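# Move spare power supply from shelving to work bench

## Task

Carry the spare power supply (a slim steel box with a round fan on one end and gold contacts on the other) from the parts shelving and set it on the work bench. When finished, no box may be lying on the floor, the gripper must have released it and the robot must have backed away, and the robot must be upright, neither toppled nor leaning. The box must rest on the bench by itself, not held there by the robot.

## Robot and tools

ROBOT. TidyBot++: a wheeled base (0.54 m long, 0.50 m wide, 0.38 m tall) on four driven casters, carrying one seven-joint arm with a two-finger gripper. The shoulder sits 0.12 m ahead of the base centre and 0.68 m above the floor. base_camera is fixed at the base front (about 0.34 m up, tilted down; images 644x364). wrist_camera is a fisheye on the hand looking along the fingers (644x476). The arm begins folded, hand pointing down, poking up to 0.08 m past the base front, elbow up to 1.15 m high.

FRAMES. Base frame: origin on the floor below the base centre, x ahead, y left, z up. hand_pose is reported in it: the point between the finger pads, its z axis running out along the fingers, its y axis the closing direction. base_odometry is relative to where the base stood at scene start; heading grows to the left, range -3.142 to 3.142. base_tilt is in degrees, positive when leaning forward or right, with a fixed bias up to about 1 degree. Odometry counts wheel turns, so slip looks like travel, and drift of a few cm and degrees builds up.

execute_actions. Argument actions: a list holding one action or none (empty = just report). An action may contain base, joints, or both, plus optional speeds; its motions start together. base holds exactly one key, each a relative move from the pose last reported, not a pose: translate_m (metres, +forward, -2 to 2), strafe_m (metres, +left, -2 to 2), rotate_rad (radians, +counter-clockwise from above, -6.3 to 6.3). joints holds absolute targets in radians by name: joint_1_rad (unlimited; + is clockwise from above, opposite to heading), joint_2_rad shoulder (-2.249 to 2.249), joint_3_rad (unlimited; from 3.14, + swings a forward-bent forearm to the right), joint_4_rad elbow (-2.579 to 2.579), joint_5_rad (unlimited; + swings a forward-bent hand right), joint_6_rad wrist (-2.099 to 2.099), joint_7_rad (unlimited; hand down, + is counter-clockwise from above, 1.57 puts finger opening left-right), gripper_pos (0 open to 1 closed; pad gap about 85 x (1 - gripper_pos) mm). Unlimited joints go the short way, so turn in steps below half a turn. Done tolerances: 0.039 rad for joints 1-4, 0.056 for 5-7, 0.03 for the gripper. speeds caps top speed for that action: translate_m and strafe_m 0.05 to 0.5 m/s, rotate_rad 0.1 to 1.57 rad/s (defaults are the maxima). A base move needing over 8.667 s is refused; no action runs over 15 s. A joint left unnamed may keep pushing to an older target. cameras: list of base_camera, wrist_camera or all; omitted/null/all gives both, [] gives none. Any unknown key or out-of-range number rejects the whole call with no motion. If a result reports a stop, the remaining calls of that reply are skipped.

ARM GEOMETRY. With joint_1_rad 0, joint_3_rad 3.14, joint_5_rad 0, the arm stays in the vertical x-z plane. Angles from vertical (forward positive): upper arm (0.42 m) = j2; forearm (0.31 m) = j2 - j4; hand (0.31 m, to hand point) = j2 - j4 - j6. Hand offset ahead of the shoulder is the sum of length x sin(angle); height above it is the sum of length x cos(angle). A downward-pointing hand reaches at most about 0.94 m above the floor, only near the base. Closed fingertips stick out ~20 mm past the hand point. Closing at 1 squeezes with roughly 100 N per finger; done means nothing caught, off_target means an object stopped the fingers.

OTHER TOOLS. wait: seconds 0 to 10; commands nothing, returns state and images. zoom_image: camera plus region [x0, y0, x1, y1] in pixels of that camera's latest full image, at most 504x504. read_manual: section licences; no motion. finished_scene: scene number; ends the scene for good and reports success, so only call it once the box rests on the bench and the robot has let go and moved off.

RESULT LINES. base_status and joint_status: done, off_target (resting away from target, maybe still pushing), contact_stop or time_out (target dropped, holding), not_followed (arm targets withheld, usually self-collision, with a cause line; may be retried each action), limit_stop_at_motor_heat. on_its_own lists uncommanded changes. joint_positions, hand_pose, base_odometry, base_tilt, motor_effort (percent of max, peak in brackets, noisy), Motor temperatures (per arm joint), and the pictures line naming image order. A blocked base can report done while short. ARM HIT flags a hard self or base hit; no check stops the arm striking the base.

HAZARDS. Friction leaves joints 1-2 cm off; correct by sending last command + (wanted - read). While holding the box the arm sags; never command joints to their read angles then. Torque fault (joints 1-4 over 104.5 N m, 5-7 over 51.3) freezes the arm 10 s. MOTOR HOT at 60 °C; at 75 °C the arm sinks. Driving while the arm is snagged above about 0.8 m can topple the robot; sideways force on a raised hand can lift wheels; backing off rights it. Avoid drops, slams, hard pushes, boxes falling to the floor, and fingers near the floor. Loose objects may get nudged briefly by outside disturbances. Camera calibrations given are approximate.

Each tool is called after "Emit:" as name([rows], argument=value, ...), one row to a line, values as JSON.

## Session

Emit:
execute_actions(actions=[])

Scene clock: 0.00 s.
Motor temperatures (°C, as the motors report them): [29 26 27 28 36 36 36]
base_odometry: x=+0.000 y=+0.000 heading=+0.000 (m, m, rad; odometry frame)
base_tilt: forward=+0.0 right=-0.5 (deg)
base_status: not commanded
joint_positions: joint_1_rad=+0.010 joint_2_rad=-0.341 joint_3_rad=+3.135 joint_4_rad=-2.529 joint_5_rad=+0.040 joint_6_rad=-0.820 joint_7_rad=+1.541 gripper_pos=+0.000
joint_status: not commanded
motor_effort: joint_1_rad=+1 joint_2_rad=-1 joint_3_rad=+1 joint_4_rad=+16 joint_5_rad=-1 joint_6_rad=+0 joint_7_rad=-1 (%)
hand_pose: x=+0.2760 y=-0.0086 z=+0.5880 quat_wxyz=(+0.016, +0.998, -0.004, +0.067) (m; base frame)
pictures: base_camera, wrist_camera
Images, in order (width x height): base_camera 644x364, wrist_camera 644x476.

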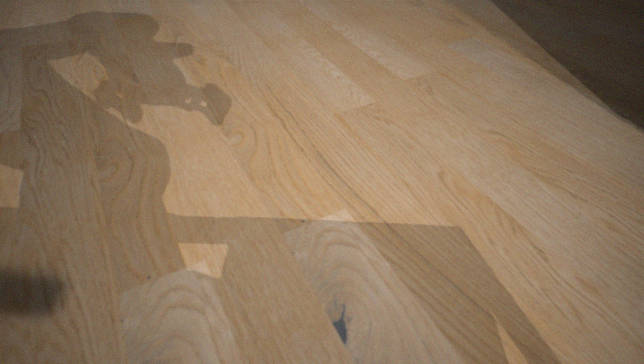

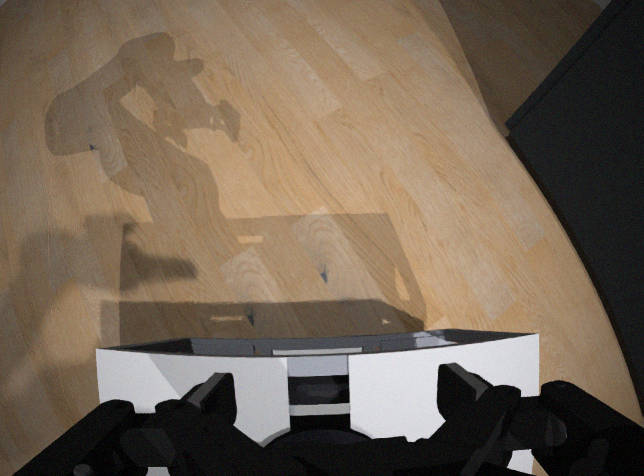

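Emit:
execute_actions([
  {"joints":{"joint_2_rad":-0.6,"joint_4_rad":-2.4,"joint_6_rad":0.05}},
], cameras=["wrist_camera"])

Scene clock: 1.50 s.
Motor temperatures (°C, as the motors report them): [29 26 27 28 36 36 36]
base_odometry: x=+0.000 y=+0.000 heading=+0.000 (m, m, rad; odometry frame)
base_tilt: forward=+0.0 right=-0.5 (deg)
base_status: not commanded
joint_positions: joint_1_rad=+0.010 joint_2_rad=-0.589 joint_3_rad=+3.135 joint_4_rad=-2.413 joint_5_rad=+0.040 joint_6_rad=+0.035 joint_7_rad=+1.541 gripper_pos=+0.000
joint_status: all done
motor_effort: joint_1_rad=+1(1) joint_2_rad=+0(3) joint_3_rad=+2(2) joint_4_rad=+24(24) joint_5_rad=-3(2) joint_6_rad=+7(6) joint_7_rad=-1(1) (%)
hand_pose: x=+0.4934 y=+0.0010 z=+0.8857 quat_wxyz=(+0.006, +0.780, +0.004, +0.626) (m; base frame)
pictures: wrist_camera
camera_calibration (this result's frames):
wrist_camera: T_world_to_cam=[[-0.019735, -0.999798, -0.00389271, 0.0190609], [-0.160642, 0.00701374, -0.986988, 1.01526], [0.986815, -0.0188528, -0.160748, -0.213334], [0, 0, 0, 1]] pos_world=[0.373991, 0.00791431, 0.967834]
Images, in order (width x height): wrist_camera 644x476.

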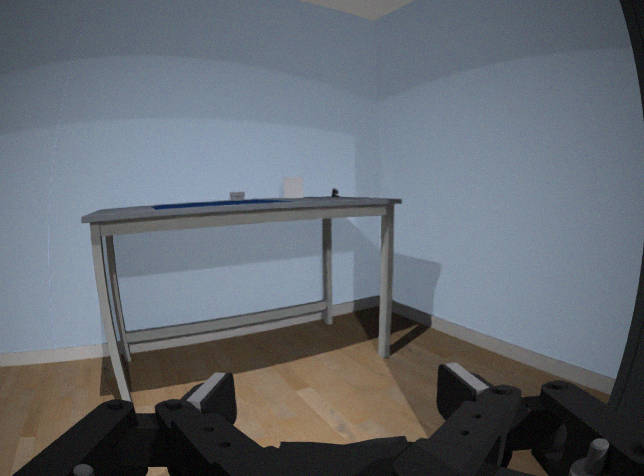

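Emit:
execute_actions([
  {"joints":{"joint_1_rad":-1.4}},
], cameras=["wrist_camera"])

Emit:
execute_actions([
  {"joints":{"joint_1_rad":-2.8}},
], cameras=["wrist_camera"])

Scene clock: 5.57 s.
Motor temperatures (°C, as the motors report them): [29 26 27 28 36 36 36]
base_odometry: x=+0.000 y=+0.000 heading=+0.000 (m, m, rad; odometry frame)
base_tilt: forward=+0.0 right=-0.5 (deg)
base_status: not commanded
joint_positions: joint_1_rad=-1.390 joint_2_rad=-0.589 joint_3_rad=+3.135 joint_4_rad=-2.413 joint_5_rad=+0.040 joint_6_rad=+0.035 joint_7_rad=+1.541 gripper_pos=+0.000
joint_status: all done
motor_effort: joint_1_rad=+1(1) joint_2_rad=+0(0) joint_3_rad=+1(2) joint_4_rad=+23(23) joint_5_rad=-2(2) joint_6_rad=+7(7) joint_7_rad=-1(0) (%)
hand_pose: x=+0.1815 y=+0.3692 z=+0.8857 quat_wxyz=(-0.399, +0.594, +0.506, +0.482) (m; base frame)
pictures: wrist_camera
camera_calibration (this result's frames):
wrist_camera: T_world_to_cam=[[0.981973, -0.18898, -0.00389216, -0.100143], [-0.034151, -0.157127, -0.986988, 1.00021], [0.18591, 0.969328, -0.160748, -0.118026], [0, 0, 0, 1]] pos_world=[0.154438, 0.252641, 0.967834]
Images, in order (width x height): wrist_camera 644x476.

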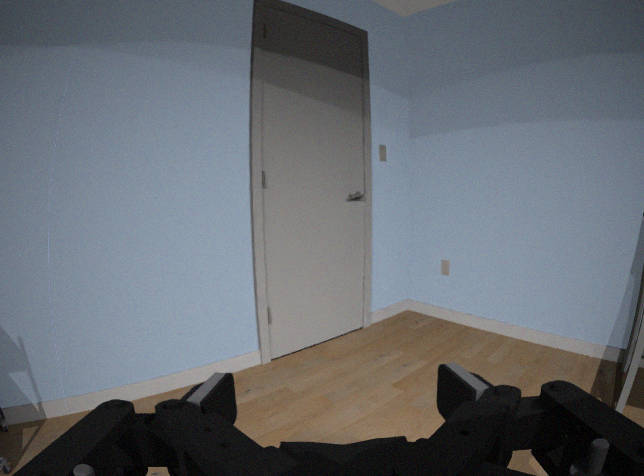

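Scene clock: 8.23 s.
Motor temperatures (°C, as the motors report them): [29 26 27 28 36 36 36]
base_odometry: x=+0.000 y=+0.000 heading=+0.000 (m, m, rad; odometry frame)
base_tilt: forward=+0.0 right=-0.5 (deg)
base_status: not commanded
joint_positions: joint_1_rad=-2.791 joint_2_rad=-0.589 joint_3_rad=+3.135 joint_4_rad=-2.413 joint_5_rad=+0.040 joint_6_rad=+0.035 joint_7_rad=+1.541 gripper_pos=+0.000
joint_status: all done
motor_effort: joint_1_rad=+0(2) joint_2_rad=+0(0) joint_3_rad=+2(2) joint_4_rad=+23(24) joint_5_rad=-2(1) joint_6_rad=+7(7) joint_7_rad=+0(1) (%)
hand_pose: x=-0.2342 y=+0.1243 z=+0.8857 quat_wxyz=(-0.616, +0.128, +0.769, +0.112) (m; base frame)
pictures: wrist_camera
camera_calibration (this result's frames):
wrist_camera: T_world_to_cam=[[0.353044, 0.935599, -0.00389235, -0.0253], [0.149042, -0.0603463, -0.986988, 0.978411], [-0.923659, 0.34787, -0.160748, 0.0140128], [0, 0, 0, 1]] pos_world=[-0.123949, 0.0778396, 0.967834]
Images, in order (width x height): wrist_camera 644x476.

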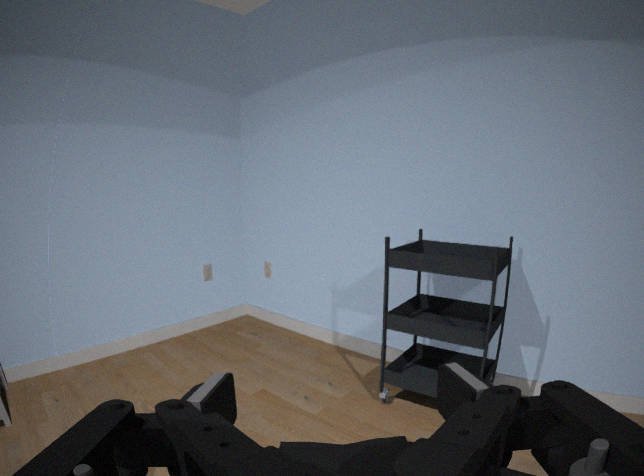

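Emit:
execute_actions([
  {"joints":{"joint_1_rad":-4.0}},
], cameras=["wrist_camera"])

Scene clock: 10.77 s.
Motor temperatures (°C, as the motors report them): [29 26 27 28 36 36 36]
base_odometry: x=+0.000 y=+0.000 heading=+0.000 (m, m, rad; odometry frame)
base_tilt: forward=+0.0 right=-0.5 (deg)
base_status: not commanded
joint_positions: joint_1_rad=-3.990 joint_2_rad=-0.589 joint_3_rad=+3.135 joint_4_rad=-2.413 joint_5_rad=+0.040 joint_6_rad=+0.035 joint_7_rad=+1.541 gripper_pos=+0.000
joint_status: all done
motor_effort: joint_1_rad=+1(1) joint_2_rad=+0(0) joint_3_rad=+2(2) joint_4_rad=+23(23) joint_5_rad=-2(2) joint_6_rad=+7(7) joint_7_rad=-1(1) (%)
hand_pose: x=-0.1248 y=-0.2841 z=+0.8857 quat_wxyz=(-0.572, -0.329, +0.707, -0.255) (m; base frame)
pictures: wrist_camera
camera_calibration (this result's frames):
wrist_camera: T_world_to_cam=[[-0.74403, 0.668135, -0.0038926, 0.105252], [0.110262, 0.117036, -0.986988, 0.983026], [-0.658986, -0.734777, -0.160748, -0.0174833], [0, 0, 0, 1]] pos_world=[-0.0416009, -0.198219, 0.967834]
Images, in order (width x height): wrist_camera 644x476.

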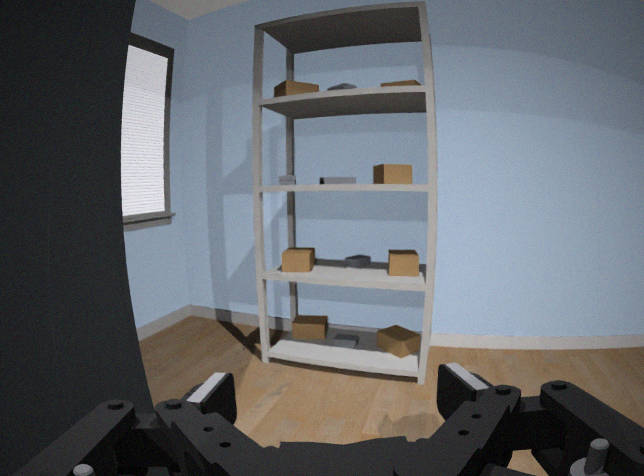

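Emit:
zoom_image(camera="wrist_camera", region=[250, 60, 450, 210])

Emit:
zoom_image(camera="wrist_camera", region=[250, 235, 450, 390])

Region (250, 60, 450, 210) of wrist_camera's 644x476 image, scaled by 2.520; it fills the top 378 rows of this view, and the rest is white.

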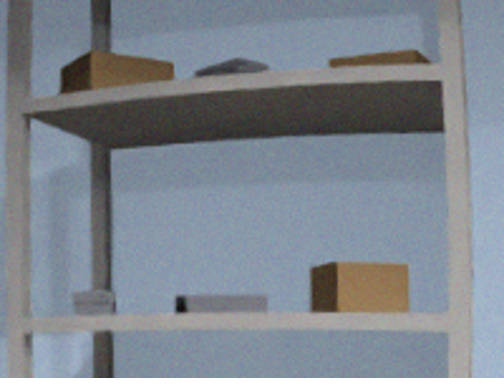

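Region (250, 235, 450, 390) of wrist_camera's 644x476 image, scaled by 2.520; it fills the top 391 rows of this view, and the rest is white.

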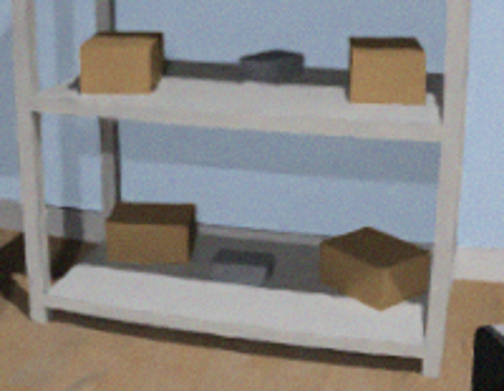

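Emit:
execute_actions([
  {"base":{"rotate_rad":-2.607},"joints":{"joint_1_rad":-6.283,"joint_2_rad":-0.6,"joint_4_rad":-1.9,"joint_6_rad":-0.5}},
], cameras=[])

Emit:
execute_actions([
  {"base":{"strafe_m":0.45}},
], cameras=[])

Emit:
execute_actions([
  {"base":{"translate_m":0.85}},
])

Scene clock: 14.70 s.
Motor temperatures (°C, as the motors report them): [29 26 27 28 36 36 36]
base_odometry: x=+0.000 y=+0.000 heading=-2.606 (m, m, rad; odometry frame)
base_tilt: forward=+0.0 right=-0.5 (deg)
base_status: done
joint_positions: joint_1_rad=-6.274 joint_2_rad=-0.589 joint_3_rad=+3.135 joint_4_rad=-1.924 joint_5_rad=+0.040 joint_6_rad=-0.468 joint_7_rad=+1.541 gripper_pos=+0.000
joint_status: all done
motor_effort: joint_1_rad=+0(1) joint_2_rad=-1(2) joint_3_rad=+1(2) joint_4_rad=+23(23) joint_5_rad=-2(2) joint_6_rad=+7(7) joint_7_rad=-1(0) (%)
hand_pose: x=+0.4937 y=-0.0042 z=+1.0337 quat_wxyz=(-0.012, -0.784, +0.003, -0.621) (m; base frame)
pictures: none
No camera images: the call's "cameras" was empty. Leave "cameras" out to get every camera's image.

Scene clock: 16.97 s.
Motor temperatures (°C, as the motors report them): [29 26 27 28 36 36 36]
base_odometry: x=+0.229 y=-0.388 heading=-2.607 (m, m, rad; odometry frame)
base_tilt: forward=+0.0 right=-0.6 (deg)
base_status: done
joint_positions: joint_1_rad=-6.275 joint_2_rad=-0.589 joint_3_rad=+3.133 joint_4_rad=-1.924 joint_5_rad=+0.040 joint_6_rad=-0.468 joint_7_rad=+1.541 gripper_pos=+0.000
joint_status: not commanded
motor_effort: joint_1_rad=+1(1) joint_2_rad=+0(1) joint_3_rad=+2(4) joint_4_rad=+23(24) joint_5_rad=-2(1) joint_6_rad=+7(7) joint_7_rad=-1(0) (%)
hand_pose: x=+0.4936 y=-0.0030 z=+1.0336 quat_wxyz=(-0.011, -0.784, +0.002, -0.621) (m; base frame)
pictures: none
No camera images: the call's "cameras" was empty. Leave "cameras" out to get every camera's image.

Scene clock: 20.03 s.
Motor temperatures (°C, as the motors report them): [29 26 27 28 36 36 36]
base_odometry: x=-0.502 y=-0.822 heading=-2.606 (m, m, rad; odometry frame)
base_tilt: forward=+0.0 right=-0.5 (deg)
base_status: done
joint_positions: joint_1_rad=-6.275 joint_2_rad=-0.593 joint_3_rad=+3.133 joint_4_rad=-1.921 joint_5_rad=+0.040 joint_6_rad=-0.471 joint_7_rad=+1.541 gripper_pos=+0.000
joint_status: not commanded
motor_effort: joint_1_rad=+1(0) joint_2_rad=+0(3) joint_3_rad=+2(2) joint_4_rad=+23(24) joint_5_rad=-2(2) joint_6_rad=+7(8) joint_7_rad=-1(1) (%)
hand_pose: x=+0.4923 y=-0.0030 z=+1.0357 quat_wxyz=(-0.011, -0.783, +0.002, -0.622) (m; base frame)
pictures: base_camera, wrist_camera
camera_calibration (this result's frames):
wrist_camera: T_world_to_cam=[[-0.0367876, -0.99932, -0.0025253, 0.0226107], [-0.170849, 0.00877918, -0.985258, 1.16646], [0.98461, -0.0358138, -0.171056, -0.176463], [0, 0, 0, 1]] pos_world=[0.373868, 0.00603501, 1.11914]
Images, in order (width x height): base_camera 644x364, wrist_camera 644x476.

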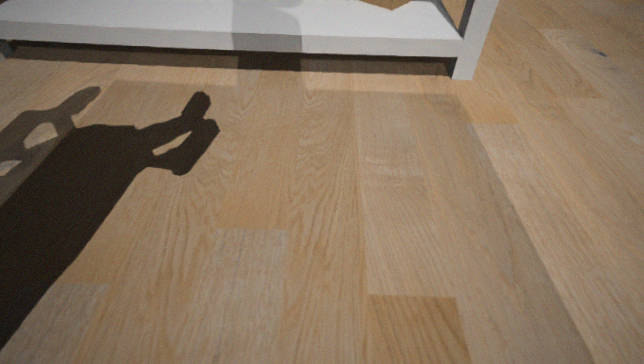

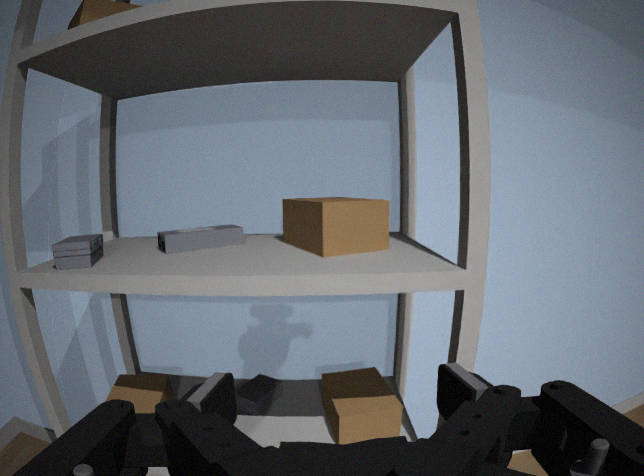

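Emit:
zoom_image(camera="wrist_camera", region=[30, 200, 270, 300])

Region (30, 200, 270, 300) of wrist_camera's 644x476 image, scaled by 2.100; it fills the top 210 rows of this view, and the rest is white.

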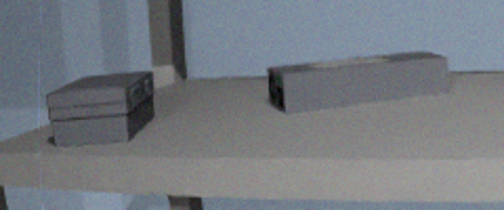

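Emit:
execute_actions([
  {"base":{"translate_m":0.3},"joints":{"joint_2_rad":-0.3,"joint_4_rad":-1.0,"joint_6_rad":-1.4},"speeds":{"translate_m":0.25}},
], cameras=[])

Emit:
execute_actions([
  {"base":{"strafe_m":0.3},"speeds":{"strafe_m":0.25}},
])

Scene clock: 24.77 s.
Motor temperatures (°C, as the motors report them): [29 26 27 28 36 36 36]
base_odometry: x=-0.760 y=-0.975 heading=-2.606 (m, m, rad; odometry frame)
base_tilt: forward=+0.0 right=-0.5 (deg)
base_status: done
joint_positions: joint_1_rad=-6.275 joint_2_rad=-0.310 joint_3_rad=+3.133 joint_4_rad=-1.022 joint_5_rad=+0.040 joint_6_rad=-1.370 joint_7_rad=+1.541 gripper_pos=+0.000
joint_status: all done
motor_effort: joint_1_rad=+1(1) joint_2_rad=-3(6) joint_3_rad=+1(2) joint_4_rad=+17(24) joint_5_rad=-1(2) joint_6_rad=+6(8) joint_7_rad=-1(1) (%)
hand_pose: x=+0.4672 y=-0.0096 z=+1.1686 quat_wxyz=(-0.013, -0.862, +0.019, -0.506) (m; base frame)
pictures: none
No camera images: the call's "cameras" was empty. Leave "cameras" out to get every camera's image.

Scene clock: 26.83 s.
Motor temperatures (°C, as the motors report them): [29 26 27 28 36 36 36]
base_odometry: x=-0.607 y=-1.233 heading=-2.606 (m, m, rad; odometry frame)
base_tilt: forward=+0.0 right=-0.6 (deg)
base_status: done
joint_positions: joint_1_rad=-6.275 joint_2_rad=-0.310 joint_3_rad=+3.133 joint_4_rad=-1.022 joint_5_rad=+0.040 joint_6_rad=-1.370 joint_7_rad=+1.541 gripper_pos=+0.000
joint_status: not commanded
motor_effort: joint_1_rad=+1(0) joint_2_rad=-3(4) joint_3_rad=+1(2) joint_4_rad=+17(17) joint_5_rad=-2(3) joint_6_rad=+6(6) joint_7_rad=+0(0) (%)
hand_pose: x=+0.4671 y=-0.0098 z=+1.1686 quat_wxyz=(-0.013, -0.862, +0.019, -0.506) (m; base frame)
pictures: base_camera, wrist_camera
camera_calibration (this result's frames):
wrist_camera: T_world_to_cam=[[-0.0687744, -0.997595, -0.00864423, 0.0373256], [-0.436493, 0.0378811, -0.89891, 1.31665], [0.897075, -0.0580488, -0.438049, 0.223463], [0, 0, 0, 1]] pos_world=[0.376812, 0.000331625, 1.28176]
Images, in order (width x height): base_camera 644x364, wrist_camera 644x476.

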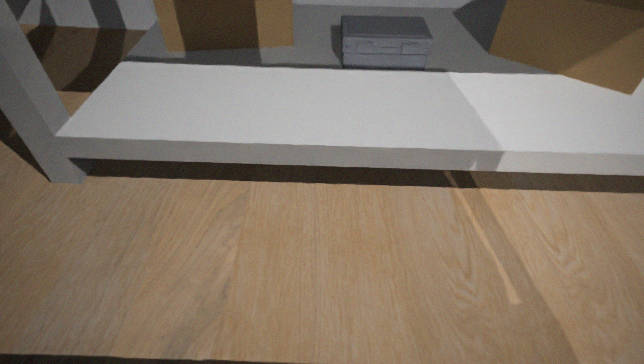

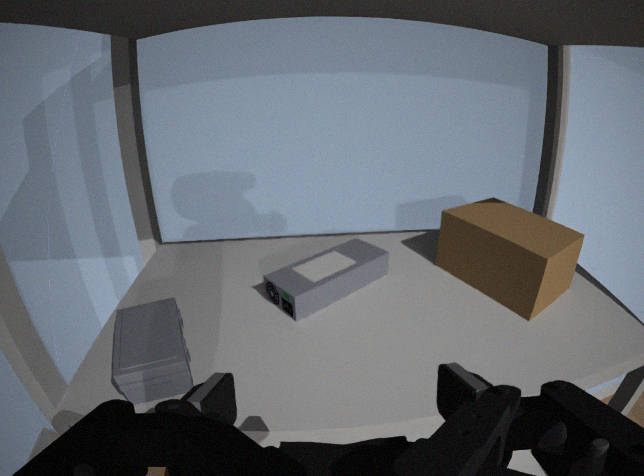

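Emit:
zoom_image(camera="wrist_camera", region=[250, 225, 410, 335])

Region (250, 225, 410, 335) of wrist_camera's 644x476 image, scaled by 3.150; it fills the top 346 rows of this view, and the rest is white.

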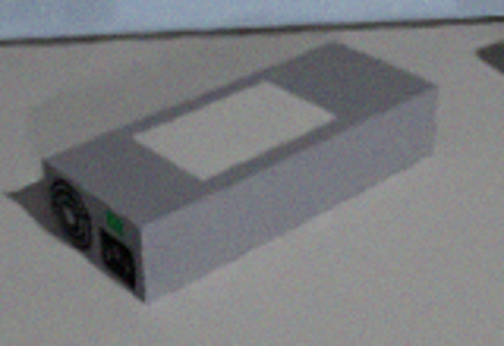

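Emit:
execute_actions([
  {"base":{"strafe_m":0.18},"joints":{"joint_1_rad":-6.292,"joint_2_rad":0.12,"joint_3_rad":3.15,"joint_4_rad":-0.87,"joint_5_rad":0.68,"joint_6_rad":-1.545,"joint_7_rad":0.83}},
])

Scene clock: 30.30 s.
Motor temperatures (°C, as the motors report them): [29 26 27 28 36 36 36]
base_odometry: x=-0.515 y=-1.388 heading=-2.606 (m, m, rad; odometry frame)
base_tilt: forward=+0.0 right=-0.5 (deg)
base_status: done
joint_positions: joint_1_rad=-6.285 joint_2_rad=+0.122 joint_3_rad=+3.138 joint_4_rad=-0.894 joint_5_rad=+0.657 joint_6_rad=-1.513 joint_7_rad=+0.858 gripper_pos=+0.000
joint_status: all done
motor_effort: joint_1_rad=+0(2) joint_2_rad=-19(22) joint_3_rad=+1(3) joint_4_rad=+19(20) joint_5_rad=+3(5) joint_6_rad=+4(7) joint_7_rad=+0(1) (%)
hand_pose: x=+0.5836 y=-0.1862 z=+1.0651 quat_wxyz=(-0.192, -0.819, +0.387, -0.377) (m; base frame)
pictures: base_camera, wrist_camera
camera_calibration (this result's frames):
wrist_camera: T_world_to_cam=[[-0.795033, -0.606353, 0.0161119, 0.338727], [-0.372347, 0.466898, -0.8021, 1.22039], [0.478833, -0.643695, -0.596973, 0.367689], [0, 0, 0, 1]] pos_world=[0.547646, -0.127731, 1.19292]
Images, in order (width x height): base_camera 644x364, wrist_camera 644x476.

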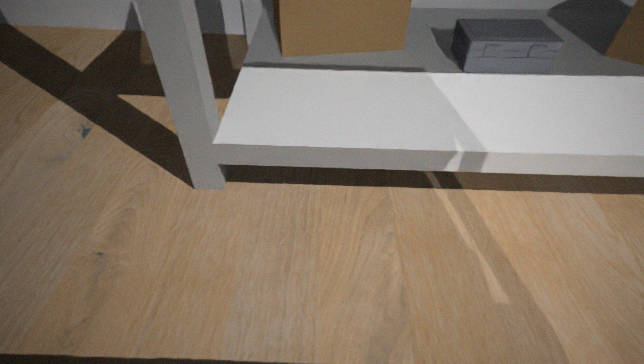

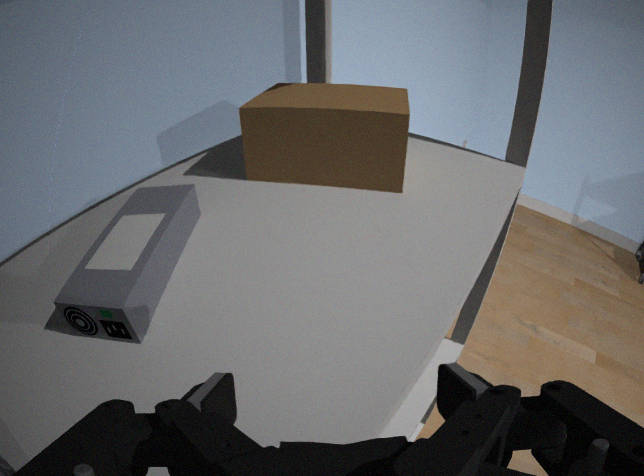

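The orientation matches the target, so I'll drive in over the power supply.

Emit:
execute_actions([
  {"base":{"translate_m":0.235},"joints":{"joint_7_rad":0.81},"speeds":{"translate_m":0.15}},
])

Scene clock: 32.60 s.
Motor temperatures (°C, as the motors report them): [29 26 27 28 36 36 36]
base_odometry: x=-0.717 y=-1.509 heading=-2.606 (m, m, rad; odometry frame)
base_tilt: forward=+0.0 right=-0.5 (deg)
base_status: done
joint_positions: joint_1_rad=-6.285 joint_2_rad=+0.122 joint_3_rad=+3.138 joint_4_rad=-0.892 joint_5_rad=+0.658 joint_6_rad=-1.515 joint_7_rad=+0.840 gripper_pos=+0.000
joint_status: all done
motor_effort: joint_1_rad=+1(1) joint_2_rad=-19(23) joint_3_rad=+1(2) joint_4_rad=+18(19) joint_5_rad=+3(3) joint_6_rad=+4(4) joint_7_rad=-1(1) (%)
hand_pose: x=+0.5828 y=-0.1866 z=+1.0657 quat_wxyz=(-0.190, -0.815, +0.395, -0.379) (m; base frame)
pictures: base_camera, wrist_camera
camera_calibration (this result's frames):
wrist_camera: T_world_to_cam=[[-0.803075, -0.595872, 0.00261776, 0.358908], [-0.357384, 0.478133, -0.802288, 1.2144], [0.476809, -0.645233, -0.596932, 0.368991], [0, 0, 0, 1]] pos_world=[0.546298, -0.128696, 1.19362]
Images, in order (width x height): base_camera 644x364, wrist_camera 644x476.

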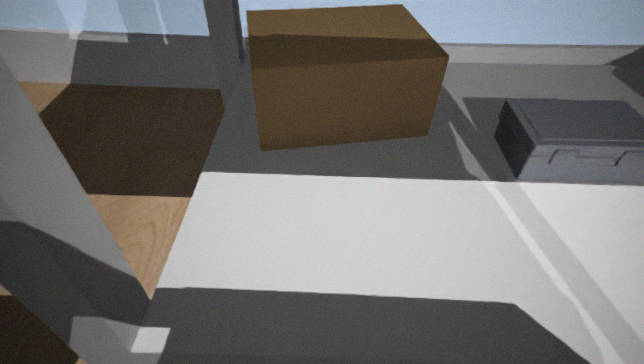

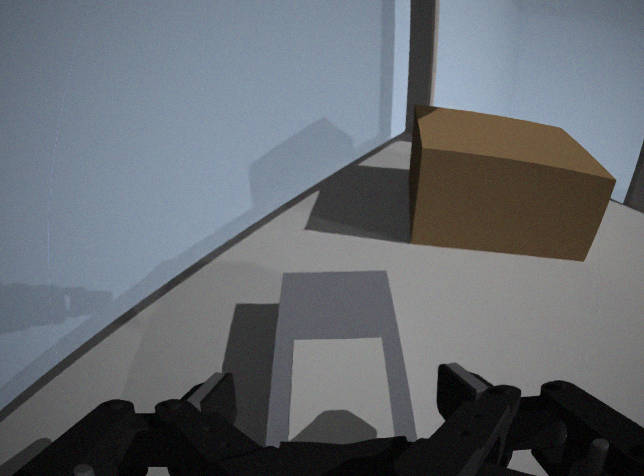

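Emit:
execute_actions([
  {"joints":{"joint_2_rad":0.064,"joint_4_rad":-1.05,"joint_5_rad":0.686,"joint_6_rad":-1.41,"joint_7_rad":0.737}},
], cameras=["wrist_camera"])

Scene clock: 34.13 s.
Motor temperatures (°C, as the motors report them): [29 26 27 28 36 36 36]
base_odometry: x=-0.717 y=-1.509 heading=-2.606 (m, m, rad; odometry frame)
base_tilt: forward=+0.0 right=-0.5 (deg)
base_status: not commanded
joint_positions: joint_1_rad=-6.285 joint_2_rad=+0.087 joint_3_rad=+3.138 joint_4_rad=-1.029 joint_5_rad=+0.660 joint_6_rad=-1.441 joint_7_rad=+0.769 gripper_pos=+0.000
joint_status: all done
motor_effort: joint_1_rad=+1(1) joint_2_rad=-19(18) joint_3_rad=+1(1) joint_4_rad=+19(20) joint_5_rad=+3(4) joint_6_rad=+3(4) joint_7_rad=+0(0) (%)
hand_pose: x=+0.5823 y=-0.1856 z=+1.0374 quat_wxyz=(-0.187, -0.815, +0.400, -0.376) (m; base frame)
pictures: wrist_camera
camera_calibration (this result's frames):
wrist_camera: T_world_to_cam=[[-0.807185, -0.59029, -0.00331085, 0.368759], [-0.353817, 0.488298, -0.797734, 1.18615], [0.472511, -0.642747, -0.603001, 0.362282], [0, 0, 0, 1]] pos_world=[0.546155, -0.128664, 1.16591]
Images, in order (width x height): wrist_camera 644x476.

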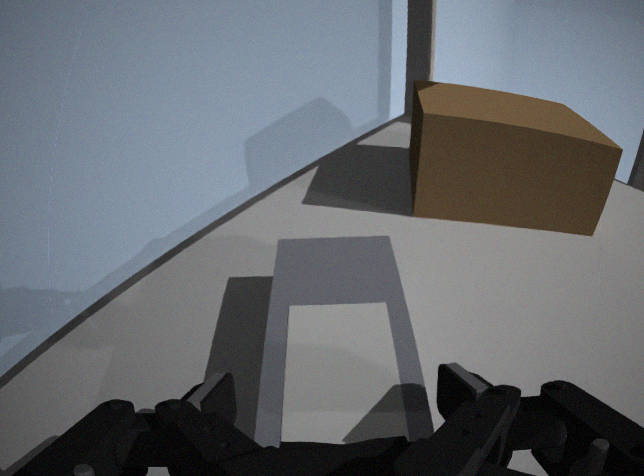

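Emit:
execute_actions([
  {"base":{"translate_m":-0.004},"joints":{"joint_2_rad":0.026,"joint_4_rad":-1.19,"joint_5_rad":0.696,"joint_6_rad":-1.322,"joint_7_rad":0.68}},
], cameras=["wrist_camera"])

Scene clock: 35.30 s.
Motor temperatures (°C, as the motors report them): [29 26 27 28 36 36 36]
base_odometry: x=-0.714 y=-1.507 heading=-2.605 (m, m, rad; odometry frame)
base_tilt: forward=+0.0 right=-0.5 (deg)
base_status: done
joint_positions: joint_1_rad=-6.285 joint_2_rad=+0.047 joint_3_rad=+3.138 joint_4_rad=-1.170 joint_5_rad=+0.670 joint_6_rad=-1.354 joint_7_rad=+0.712 gripper_pos=+0.000
joint_status: all done
motor_effort: joint_1_rad=+0(2) joint_2_rad=-18(22) joint_3_rad=+1(3) joint_4_rad=+20(20) joint_5_rad=+3(4) joint_6_rad=+3(4) joint_7_rad=+0(0) (%)
hand_pose: x=+0.5802 y=-0.1851 z=+1.0106 quat_wxyz=(-0.186, -0.816, +0.396, -0.379) (m; base frame)
pictures: wrist_camera
camera_calibration (this result's frames):
wrist_camera: T_world_to_cam=[[-0.802053, -0.597245, -0.00296665, 0.36266], [-0.355992, 0.482046, -0.800563, 1.16667], [0.479563, -0.641038, -0.599241, 0.339848], [0, 0, 0, 1]] pos_world=[0.543218, -0.127934, 1.13872]
Images, in order (width x height): wrist_camera 644x476.

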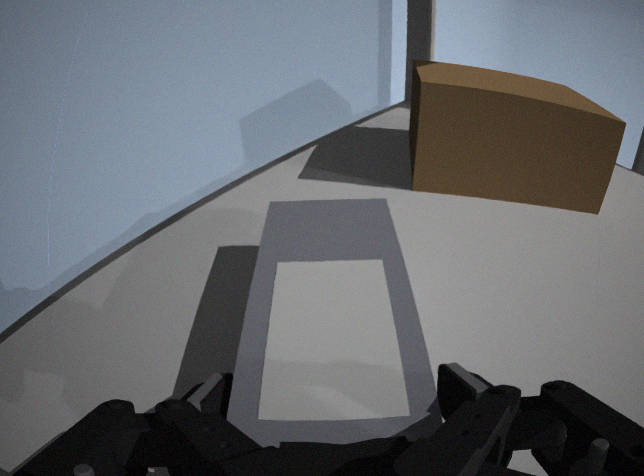

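Emit:
execute_actions([
  {"joints":{"joint_2_rad":0.018,"joint_4_rad":-1.216,"joint_6_rad":-1.305,"joint_7_rad":0.67}},
], cameras=[])

Emit:
execute_actions([
  {"joints":{"gripper_pos":1}},
], cameras=["wrist_camera"])

Scene clock: 36.03 s.
Motor temperatures (°C, as the motors report them): [29 26 27 28 36 36 36]
base_odometry: x=-0.714 y=-1.507 heading=-2.605 (m, m, rad; odometry frame)
base_tilt: forward=+0.0 right=-0.5 (deg)
base_status: not commanded
joint_positions: joint_1_rad=-6.285 joint_2_rad=+0.037 joint_3_rad=+3.138 joint_4_rad=-1.193 joint_5_rad=+0.672 joint_6_rad=-1.333 joint_7_rad=+0.701 gripper_pos=+0.000
joint_status: all done
motor_effort: joint_1_rad=+0(1) joint_2_rad=-18(18) joint_3_rad=+1(2) joint_4_rad=+20(20) joint_5_rad=+4(3) joint_6_rad=+3(3) joint_7_rad=-1(0) (%)
hand_pose: x=+0.5803 y=-0.1846 z=+1.0083 quat_wxyz=(-0.184, -0.815, +0.394, -0.383) (m; base frame)
pictures: none
No camera images: the call's "cameras" was empty. Leave "cameras" out to get every camera's image.

Scene clock: 37.13 s.
Motor temperatures (°C, as the motors report them): [29 26 27 28 36 36 36]
base_odometry: x=-0.714 y=-1.507 heading=-2.605 (m, m, rad; odometry frame)
base_tilt: forward=+0.0 right=-0.5 (deg)
base_status: not commanded
joint_positions: joint_1_rad=-6.293 joint_2_rad=+0.028 joint_3_rad=+3.140 joint_4_rad=-1.196 joint_5_rad=+0.679 joint_6_rad=-1.323 joint_7_rad=+0.701 gripper_pos=+0.175
joint_status: gripper_pos off_target (ended at +0.175, target +1.000)
motor_effort: joint_1_rad=+1(3) joint_2_rad=-18(19) joint_3_rad=+1(3) joint_4_rad=+18(25) joint_5_rad=+3(7) joint_6_rad=+1(8) joint_7_rad=-2(2) (%)
hand_pose: x=+0.5800 y=-0.1830 z=+1.0142 quat_wxyz=(-0.183, -0.813, +0.390, -0.392) (m; base frame)
pictures: wrist_camera
camera_calibration (this result's frames):
wrist_camera: T_world_to_cam=[[-0.793356, -0.608549, -0.0159765, 0.369839], [-0.343533, 0.469217, -0.813523, 1.1721], [0.502565, -0.639925, -0.581313, 0.312113], [0, 0, 0, 1]] pos_world=[0.539213, -0.125177, 1.14088]
Images, in order (width x height): wrist_camera 644x476.

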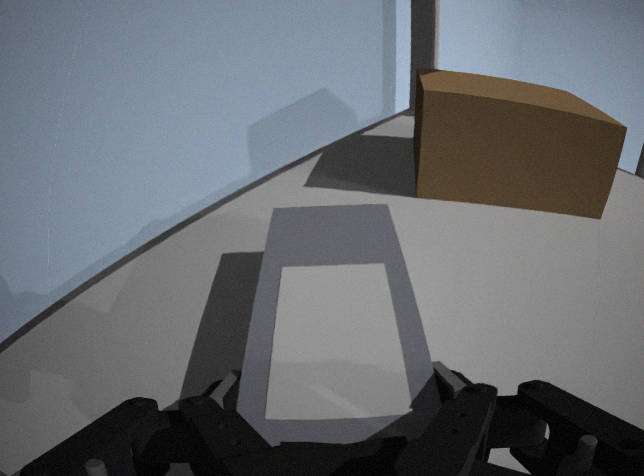

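Emit:
execute_actions([
  {"joints":{"joint_2_rad":0.04,"joint_4_rad":-0.96,"joint_6_rad":-1.42,"joint_7_rad":0.79,"gripper_pos":1}},
], cameras=["wrist_camera"])

Scene clock: 38.53 s.
Motor temperatures (°C, as the motors report them): [29 26 27 28 36 36 36]
base_odometry: x=-0.714 y=-1.507 heading=-2.605 (m, m, rad; odometry frame)
base_tilt: forward=+0.0 right=-0.5 (deg)
base_status: not commanded
joint_positions: joint_1_rad=-6.293 joint_2_rad=+0.068 joint_3_rad=+3.140 joint_4_rad=-1.013 joint_5_rad=+0.679 joint_6_rad=-1.419 joint_7_rad=+0.758 gripper_pos=+0.175
joint_status: joint_4_rad off_target (ended at -1.013, target -0.960); gripper_pos off_target (ended at +0.175, target +1.000); the others done
motor_effort: joint_1_rad=+0(1) joint_2_rad=-24(27) joint_3_rad=+1(2) joint_4_rad=+26(28) joint_5_rad=+8(9) joint_6_rad=+9(9) joint_7_rad=-1(2) (%)
hand_pose: x=+0.5812 y=-0.1868 z=+1.0600 quat_wxyz=(-0.182, -0.802, +0.401, -0.404) (m; base frame)
pictures: wrist_camera
camera_calibration (this result's frames):
wrist_camera: T_world_to_cam=[[-0.804483, -0.592617, -0.0401541, 0.404293], [-0.307403, 0.47324, -0.825559, 1.20406], [0.508243, -0.651804, -0.562886, 0.310697], [0, 0, 0, 1]] pos_world=[0.537469, -0.127704, 1.18514]
Images, in order (width x height): wrist_camera 644x476.

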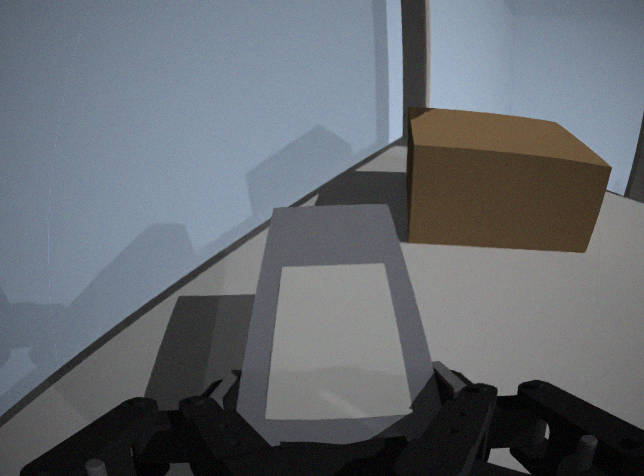

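Emit:
execute_actions([
  {"base":{"translate_m":-0.24},"joints":{"joint_2_rad":-0.4,"joint_4_rad":-1.22,"gripper_pos":1},"speeds":{"translate_m":0.2}},
], cameras=["wrist_camera"])

Scene clock: 40.70 s.
Motor temperatures (°C, as the motors report them): [29 26 27 28 36 36 36]
base_odometry: x=-0.507 y=-1.384 heading=-2.605 (m, m, rad; odometry frame)
base_tilt: forward=+0.0 right=-0.5 (deg)
base_status: done
joint_positions: joint_1_rad=-6.292 joint_2_rad=-0.386 joint_3_rad=+3.144 joint_4_rad=-1.231 joint_5_rad=+0.679 joint_6_rad=-1.435 joint_7_rad=+0.758 gripper_pos=+0.175
joint_status: gripper_pos off_target (ended at +0.175, target +1.000); the others done
motor_effort: joint_1_rad=+0(2) joint_2_rad=-5(30) joint_3_rad=-1(2) joint_4_rad=+25(28) joint_5_rad=+7(10) joint_6_rad=+11(12) joint_7_rad=-1(1) (%)
hand_pose: x=+0.3882 y=-0.1911 z=+1.1281 quat_wxyz=(-0.135, -0.750, +0.425, -0.488) (m; base frame)
pictures: wrist_camera
camera_calibration (this result's frames):
wrist_camera: T_world_to_cam=[[-0.782546, -0.581258, -0.223071, 0.449212], [-0.111514, 0.483358, -0.868291, 1.17702], [0.612524, -0.654603, -0.443068, 0.268127], [0, 0, 0, 1]] pos_world=[0.31855, -0.132296, 1.241]
Images, in order (width x height): wrist_camera 644x476.

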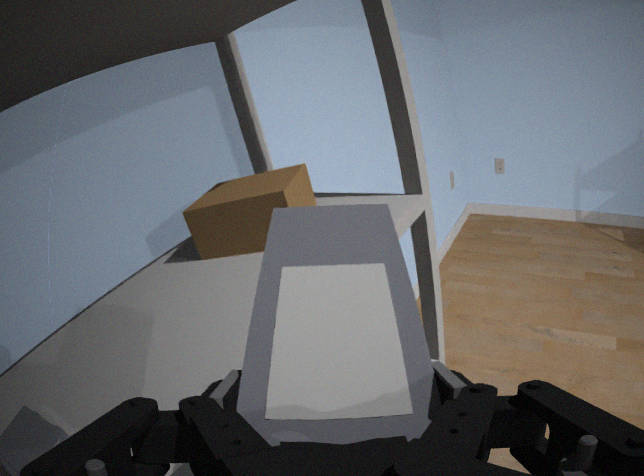

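Emit:
execute_actions([
  {"base":{"strafe_m":-0.58},"joints":{"joint_1_rad":-5.9,"gripper_pos":1},"speeds":{"strafe_m":0.35}},
], cameras=[])

Emit:
execute_actions([
  {"base":{"rotate_rad":-3.14},"joints":{"gripper_pos":1},"speeds":{"rotate_rad":1.0}},
], cameras=[])

Emit:
execute_actions([
  {"base":{"translate_m":1.9},"joints":{"joint_1_rad":-6.29,"joint_2_rad":-0.4,"joint_4_rad":-1.4,"joint_5_rad":-0.02,"joint_6_rad":-1.15,"joint_7_rad":1.6,"gripper_pos":1}},
])

Scene clock: 43.73 s.
Motor temperatures (°C, as the motors report them): [29 26 27 28 36 36 36]
base_odometry: x=-0.803 y=-0.885 heading=-2.606 (m, m, rad; odometry frame)
base_tilt: forward=+0.0 right=-0.5 (deg)
base_status: done
joint_positions: joint_1_rad=-5.909 joint_2_rad=-0.386 joint_3_rad=+3.153 joint_4_rad=-1.232 joint_5_rad=+0.678 joint_6_rad=-1.435 joint_7_rad=+0.758 gripper_pos=+0.175
joint_status: gripper_pos off_target (ended at +0.175, target +1.000); the others done
motor_effort: joint_1_rad=+1(2) joint_2_rad=-5(6) joint_3_rad=-1(3) joint_4_rad=+25(25) joint_5_rad=+7(9) joint_6_rad=+11(11) joint_7_rad=+0(0) (%)
hand_pose: x=+0.2945 y=-0.2808 z=+1.1269 quat_wxyz=(-0.226, -0.654, +0.564, -0.451) (m; base frame)
pictures: none
No camera images: the call's "cameras" was empty. Leave "cameras" out to get every camera's image.

Scene clock: 47.80 s.
Motor temperatures (°C, as the motors report them): [29 26 27 28 36 36 36]
base_odometry: x=-0.803 y=-0.885 heading=+0.538 (m, m, rad; odometry frame)
base_tilt: forward=+0.0 right=-0.5 (deg)
base_status: done
joint_positions: joint_1_rad=-5.907 joint_2_rad=-0.386 joint_3_rad=+3.154 joint_4_rad=-1.233 joint_5_rad=+0.678 joint_6_rad=-1.435 joint_7_rad=+0.758 gripper_pos=+0.175
joint_status: gripper_pos off_target (ended at +0.175, target +1.000)
motor_effort: joint_1_rad=+0(2) joint_2_rad=-5(8) joint_3_rad=-2(3) joint_4_rad=+24(25) joint_5_rad=+7(8) joint_6_rad=+11(11) joint_7_rad=+0(0) (%)
hand_pose: x=+0.2936 y=-0.2815 z=+1.1267 quat_wxyz=(-0.227, -0.653, +0.565, -0.450) (m; base frame)
pictures: none
No camera images: the call's "cameras" was empty. Leave "cameras" out to get every camera's image.

Scene clock: 52.97 s.
Motor temperatures (°C, as the motors report them): [29 26 27 28 36 36 36]
base_odometry: x=+0.830 y=+0.086 heading=+0.537 (m, m, rad; odometry frame)
base_tilt: forward=+0.0 right=-0.5 (deg)
base_status: done
joint_positions: joint_1_rad=-6.286 joint_2_rad=-0.374 joint_3_rad=+3.146 joint_4_rad=-1.422 joint_5_rad=-0.007 joint_6_rad=-1.218 joint_7_rad=+1.574 gripper_pos=+0.175
joint_status: joint_6_rad off_target (ended at -1.218, target -1.150); gripper_pos off_target (ended at +0.175, target +1.000); the others done
motor_effort: joint_1_rad=+1(1) joint_2_rad=-10(12) joint_3_rad=+1(4) joint_4_rad=+29(30) joint_5_rad=-2(6) joint_6_rad=+12(12) joint_7_rad=+0(1) (%)
hand_pose: x=+0.4766 y=+0.0020 z=+1.0309 quat_wxyz=(+0.003, -0.906, +0.000, -0.424) (m; base frame)
pictures: base_camera, wrist_camera
camera_calibration (this result's frames):
wrist_camera: T_world_to_cam=[[-0.022291, -0.999672, -0.012637, 0.0304835], [-0.596296, 0.02344, -0.802422, 1.17326], [0.802455, -0.0103514, -0.596623, 0.363842], [0, 0, 0, 1]] pos_world=[0.408323, 0.00673855, 1.15891]
Images, in order (width x height): base_camera 644x364, wrist_camera 644x476.

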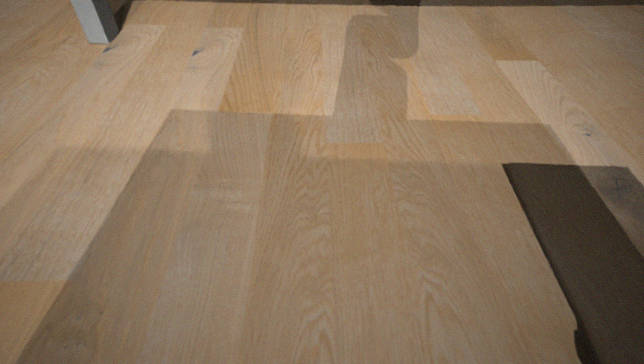

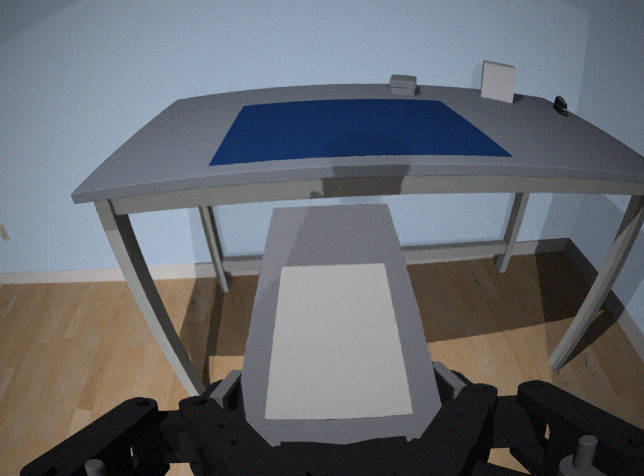

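Emit:
execute_actions([
  {"base":{"translate_m":0.45},"joints":{"gripper_pos":1},"speeds":{"translate_m":0.35}},
])

Scene clock: 55.43 s.
Motor temperatures (°C, as the motors report them): [29 26 27 28 36 36 36]
base_odometry: x=+1.217 y=+0.316 heading=+0.536 (m, m, rad; odometry frame)
base_tilt: forward=+0.0 right=-0.5 (deg)
base_status: done
joint_positions: joint_1_rad=-6.286 joint_2_rad=-0.372 joint_3_rad=+3.146 joint_4_rad=-1.422 joint_5_rad=-0.007 joint_6_rad=-1.217 joint_7_rad=+1.574 gripper_pos=+0.175
joint_status: gripper_pos off_target (ended at +0.175, target +1.000)
motor_effort: joint_1_rad=+1(1) joint_2_rad=-9(13) joint_3_rad=+2(2) joint_4_rad=+29(29) joint_5_rad=-1(1) joint_6_rad=+12(13) joint_7_rad=+0(1) (%)
hand_pose: x=+0.4777 y=+0.0020 z=+1.0301 quat_wxyz=(+0.003, -0.906, +0.000, -0.423) (m; base frame)
pictures: base_camera, wrist_camera
camera_calibration (this result's frames):
wrist_camera: T_world_to_cam=[[-0.0223219, -0.999672, -0.0125902, 0.0304667], [-0.597791, 0.0234401, -0.801309, 1.17287], [0.801341, -0.0103605, -0.598118, 0.364499], [0, 0, 0, 1]] pos_world=[0.409724, 0.00674081, 1.15823]
Images, in order (width x height): base_camera 644x364, wrist_camera 644x476.

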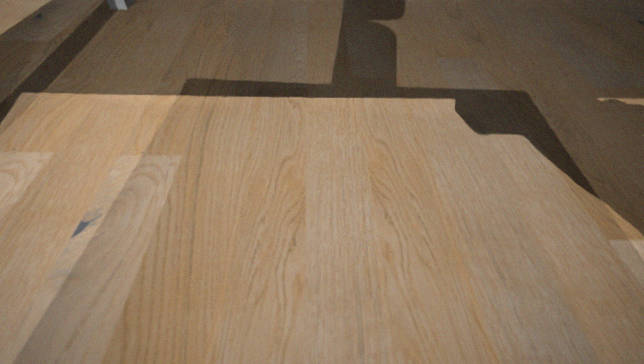

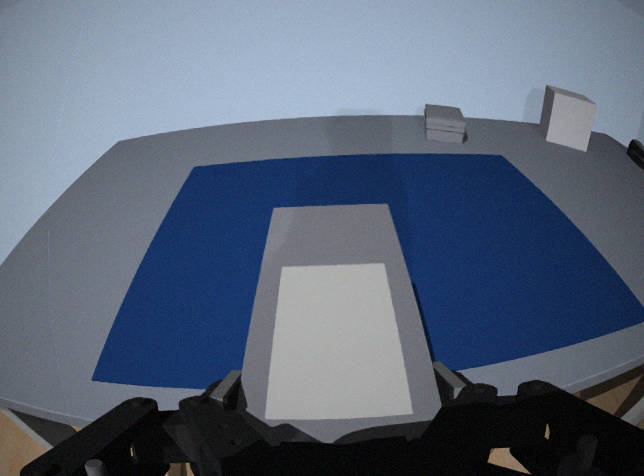

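Emit:
execute_actions([
  {"base":{"translate_m":0.2},"joints":{"joint_4_rad":-1.52,"joint_6_rad":-1.0,"gripper_pos":1},"speeds":{"translate_m":0.25}},
], cameras=[])

Emit:
execute_actions([
  {"joints":{"joint_4_rad":-1.67,"joint_6_rad":-0.87,"gripper_pos":1}},
], cameras=["wrist_camera"])

Scene clock: 57.33 s.
Motor temperatures (°C, as the motors report them): [29 26 27 28 36 36 36]
base_odometry: x=+1.389 y=+0.418 heading=+0.536 (m, m, rad; odometry frame)
base_tilt: forward=+0.0 right=-0.5 (deg)
base_status: done
joint_positions: joint_1_rad=-6.286 joint_2_rad=-0.370 joint_3_rad=+3.146 joint_4_rad=-1.548 joint_5_rad=-0.007 joint_6_rad=-1.071 joint_7_rad=+1.574 gripper_pos=+0.175
joint_status: joint_6_rad off_target (ended at -1.071, target -1.000); gripper_pos off_target (ended at +0.175, target +1.000); the others done
motor_effort: joint_1_rad=+1(1) joint_2_rad=-11(14) joint_3_rad=+1(2) joint_4_rad=+30(31) joint_5_rad=-2(2) joint_6_rad=+12(13) joint_7_rad=-1(1) (%)
hand_pose: x=+0.4997 y=+0.0019 z=+0.9991 quat_wxyz=(+0.003, -0.902, +0.000, -0.432) (m; base frame)
pictures: none
No camera images: the call's "cameras" was empty. Leave "cameras" out to get every camera's image.

Scene clock: 58.40 s.
Motor temperatures (°C, as the motors report them): [29 26 27 28 36 36 36]
base_odometry: x=+1.389 y=+0.418 heading=+0.536 (m, m, rad; odometry frame)
base_tilt: forward=+0.0 right=-0.5 (deg)
base_status: not commanded
joint_positions: joint_1_rad=-6.286 joint_2_rad=-0.370 joint_3_rad=+3.146 joint_4_rad=-1.702 joint_5_rad=-0.007 joint_6_rad=-0.945 joint_7_rad=+1.574 gripper_pos=+0.175
joint_status: joint_6_rad off_target (ended at -0.945, target -0.870); gripper_pos off_target (ended at +0.175, target +1.000); the others done
motor_effort: joint_1_rad=+1(1) joint_2_rad=-11(13) joint_3_rad=+1(1) joint_4_rad=+31(32) joint_5_rad=-2(2) joint_6_rad=+12(12) joint_7_rad=+0(1) (%)
hand_pose: x=+0.5091 y=+0.0018 z=+0.9464 quat_wxyz=(+0.003, -0.908, +0.001, -0.419) (m; base frame)
pictures: wrist_camera
camera_calibration (this result's frames):
wrist_camera: T_world_to_cam=[[-0.0241149, -0.999624, -0.0130702, 0.0312981], [-0.604835, 0.0249983, -0.795958, 1.12302], [0.795986, -0.0112892, -0.60521, 0.298687], [0, 0, 0, 1]] pos_world=[0.442248, 0.0065845, 1.07506]
Images, in order (width x height): wrist_camera 644x476.

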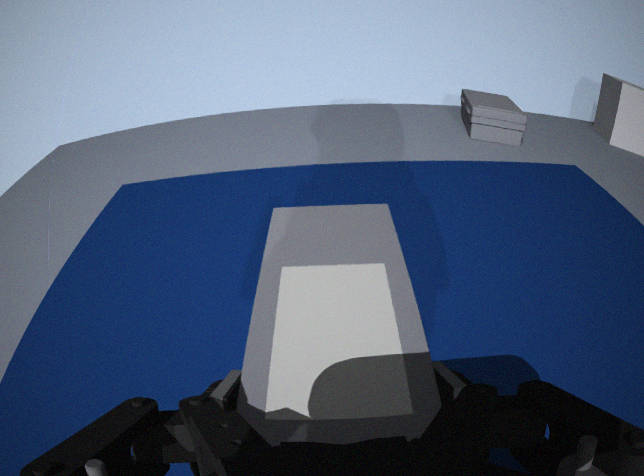

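The motors still carry the full load, so I'll lower in small steps.

Emit:
execute_actions([
  {"joints":{"joint_4_rad":-1.72,"joint_6_rad":-0.80,"gripper_pos":1}},
], cameras=[])

Scene clock: 59.20 s.
Motor temperatures (°C, as the motors report them): [29 26 27 28 36 36 36]
base_odometry: x=+1.389 y=+0.418 heading=+0.536 (m, m, rad; odometry frame)
base_tilt: forward=+0.0 right=-0.5 (deg)
base_status: not commanded
joint_positions: joint_1_rad=-6.286 joint_2_rad=-0.370 joint_3_rad=+3.146 joint_4_rad=-1.746 joint_5_rad=-0.007 joint_6_rad=-0.871 joint_7_rad=+1.574 gripper_pos=+0.175
joint_status: joint_6_rad off_target (ended at -0.871, target -0.800); gripper_pos off_target (ended at +0.175, target +1.000); the others done
motor_effort: joint_1_rad=+1(1) joint_2_rad=-11(13) joint_3_rad=+1(1) joint_4_rad=+30(32) joint_5_rad=-1(2) joint_6_rad=+11(13) joint_7_rad=+0(0) (%)
hand_pose: x=+0.5180 y=+0.0017 z=+0.9401 quat_wxyz=(+0.003, -0.902, +0.001, -0.432) (m; base frame)
pictures: none
No camera images: the call's "cameras" was empty. Leave "cameras" out to get every camera's image.

Emit:
execute_actions([
  {"joints":{"joint_4_rad":-1.755,"joint_6_rad":-0.775,"gripper_pos":1}},
], cameras=[])

Scene clock: 59.93 s.
Motor temperatures (°C, as the motors report them): [29 26 27 28 36 36 36]
base_odometry: x=+1.389 y=+0.418 heading=+0.536 (m, m, rad; odometry frame)
base_tilt: forward=+0.0 right=-0.5 (deg)
base_status: not commanded
joint_positions: joint_1_rad=-6.286 joint_2_rad=-0.375 joint_3_rad=+3.146 joint_4_rad=-1.761 joint_5_rad=-0.007 joint_6_rad=-0.842 joint_7_rad=+1.574 gripper_pos=+0.175
joint_status: joint_6_rad off_target (ended at -0.842, target -0.775); gripper_pos off_target (ended at +0.175, target +1.000); the others done
motor_effort: joint_1_rad=+1(0) joint_2_rad=-9(12) joint_3_rad=+1(1) joint_4_rad=+28(31) joint_5_rad=-1(1) joint_6_rad=+11(11) joint_7_rad=-1(1) (%)
hand_pose: x=+0.5203 y=+0.0016 z=+0.9409 quat_wxyz=(+0.003, -0.897, +0.001, -0.441) (m; base frame)
pictures: none
No camera images: the call's "cameras" was empty. Leave "cameras" out to get every camera's image.

Emit:
execute_actions([
  {"joints":{"joint_4_rad":-1.75,"joint_6_rad":-0.875,"joint_2_rad":-0.385,"gripper_pos":1}},
], cameras=[])

Emit:
execute_actions([
  {"joints":{"gripper_pos":0}},
], cameras=["wrist_camera"])

Scene clock: 60.57 s.
Motor temperatures (°C, as the motors report them): [29 26 27 28 36 36 36]
base_odometry: x=+1.389 y=+0.418 heading=+0.536 (m, m, rad; odometry frame)
base_tilt: forward=+0.0 right=-0.5 (deg)
base_status: not commanded
joint_positions: joint_1_rad=-6.286 joint_2_rad=-0.374 joint_3_rad=+3.146 joint_4_rad=-1.757 joint_5_rad=-0.007 joint_6_rad=-0.851 joint_7_rad=+1.574 gripper_pos=+0.175
joint_status: gripper_pos off_target (ended at +0.175, target +1.000); the others done
motor_effort: joint_1_rad=+0(0) joint_2_rad=-8(10) joint_3_rad=+1(1) joint_4_rad=+23(28) joint_5_rad=-1(1) joint_6_rad=+6(11) joint_7_rad=+0(1) (%)
hand_pose: x=+0.5194 y=+0.0017 z=+0.9403 quat_wxyz=(+0.003, -0.899, +0.001, -0.438) (m; base frame)
pictures: none
No camera images: the call's "cameras" was empty. Leave "cameras" out to get every camera's image.

Scene clock: 61.67 s.
Motor temperatures (°C, as the motors report them): [29 26 27 28 36 36 36]
base_odometry: x=+1.389 y=+0.418 heading=+0.536 (m, m, rad; odometry frame)
base_tilt: forward=+0.0 right=-0.5 (deg)
base_status: not commanded
joint_positions: joint_1_rad=-6.286 joint_2_rad=-0.375 joint_3_rad=+3.146 joint_4_rad=-1.757 joint_5_rad=-0.007 joint_6_rad=-0.851 joint_7_rad=+1.574 gripper_pos=+0.000
joint_status: all done
motor_effort: joint_1_rad=+0(0) joint_2_rad=-6(9) joint_3_rad=+2(1) joint_4_rad=+23(24) joint_5_rad=-2(1) joint_6_rad=+6(6) joint_7_rad=-1(0) (%)
hand_pose: x=+0.5191 y=+0.0017 z=+0.9406 quat_wxyz=(+0.003, -0.899, +0.001, -0.439) (m; base frame)
pictures: wrist_camera
camera_calibration (this result's frames):
wrist_camera: T_world_to_cam=[[-0.0242066, -0.999606, -0.0141867, 0.0324283], [-0.569732, 0.0254547, -0.821436, 1.13027], [0.821474, -0.0118016, -0.570124, 0.240999], [0, 0, 0, 1]] pos_world=[0.446759, 0.00648915, 1.0663]
Images, in order (width x height): wrist_camera 644x476.

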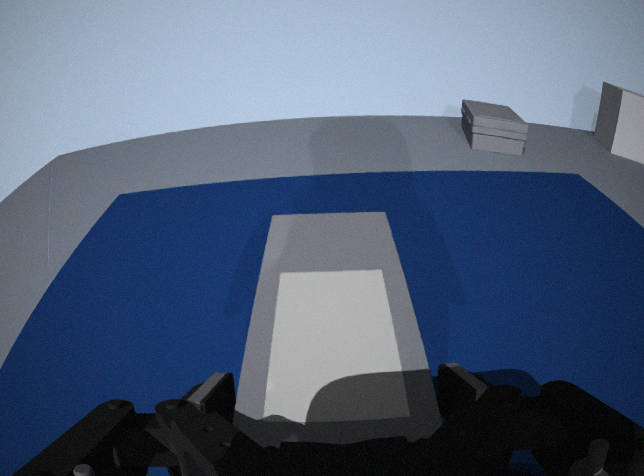

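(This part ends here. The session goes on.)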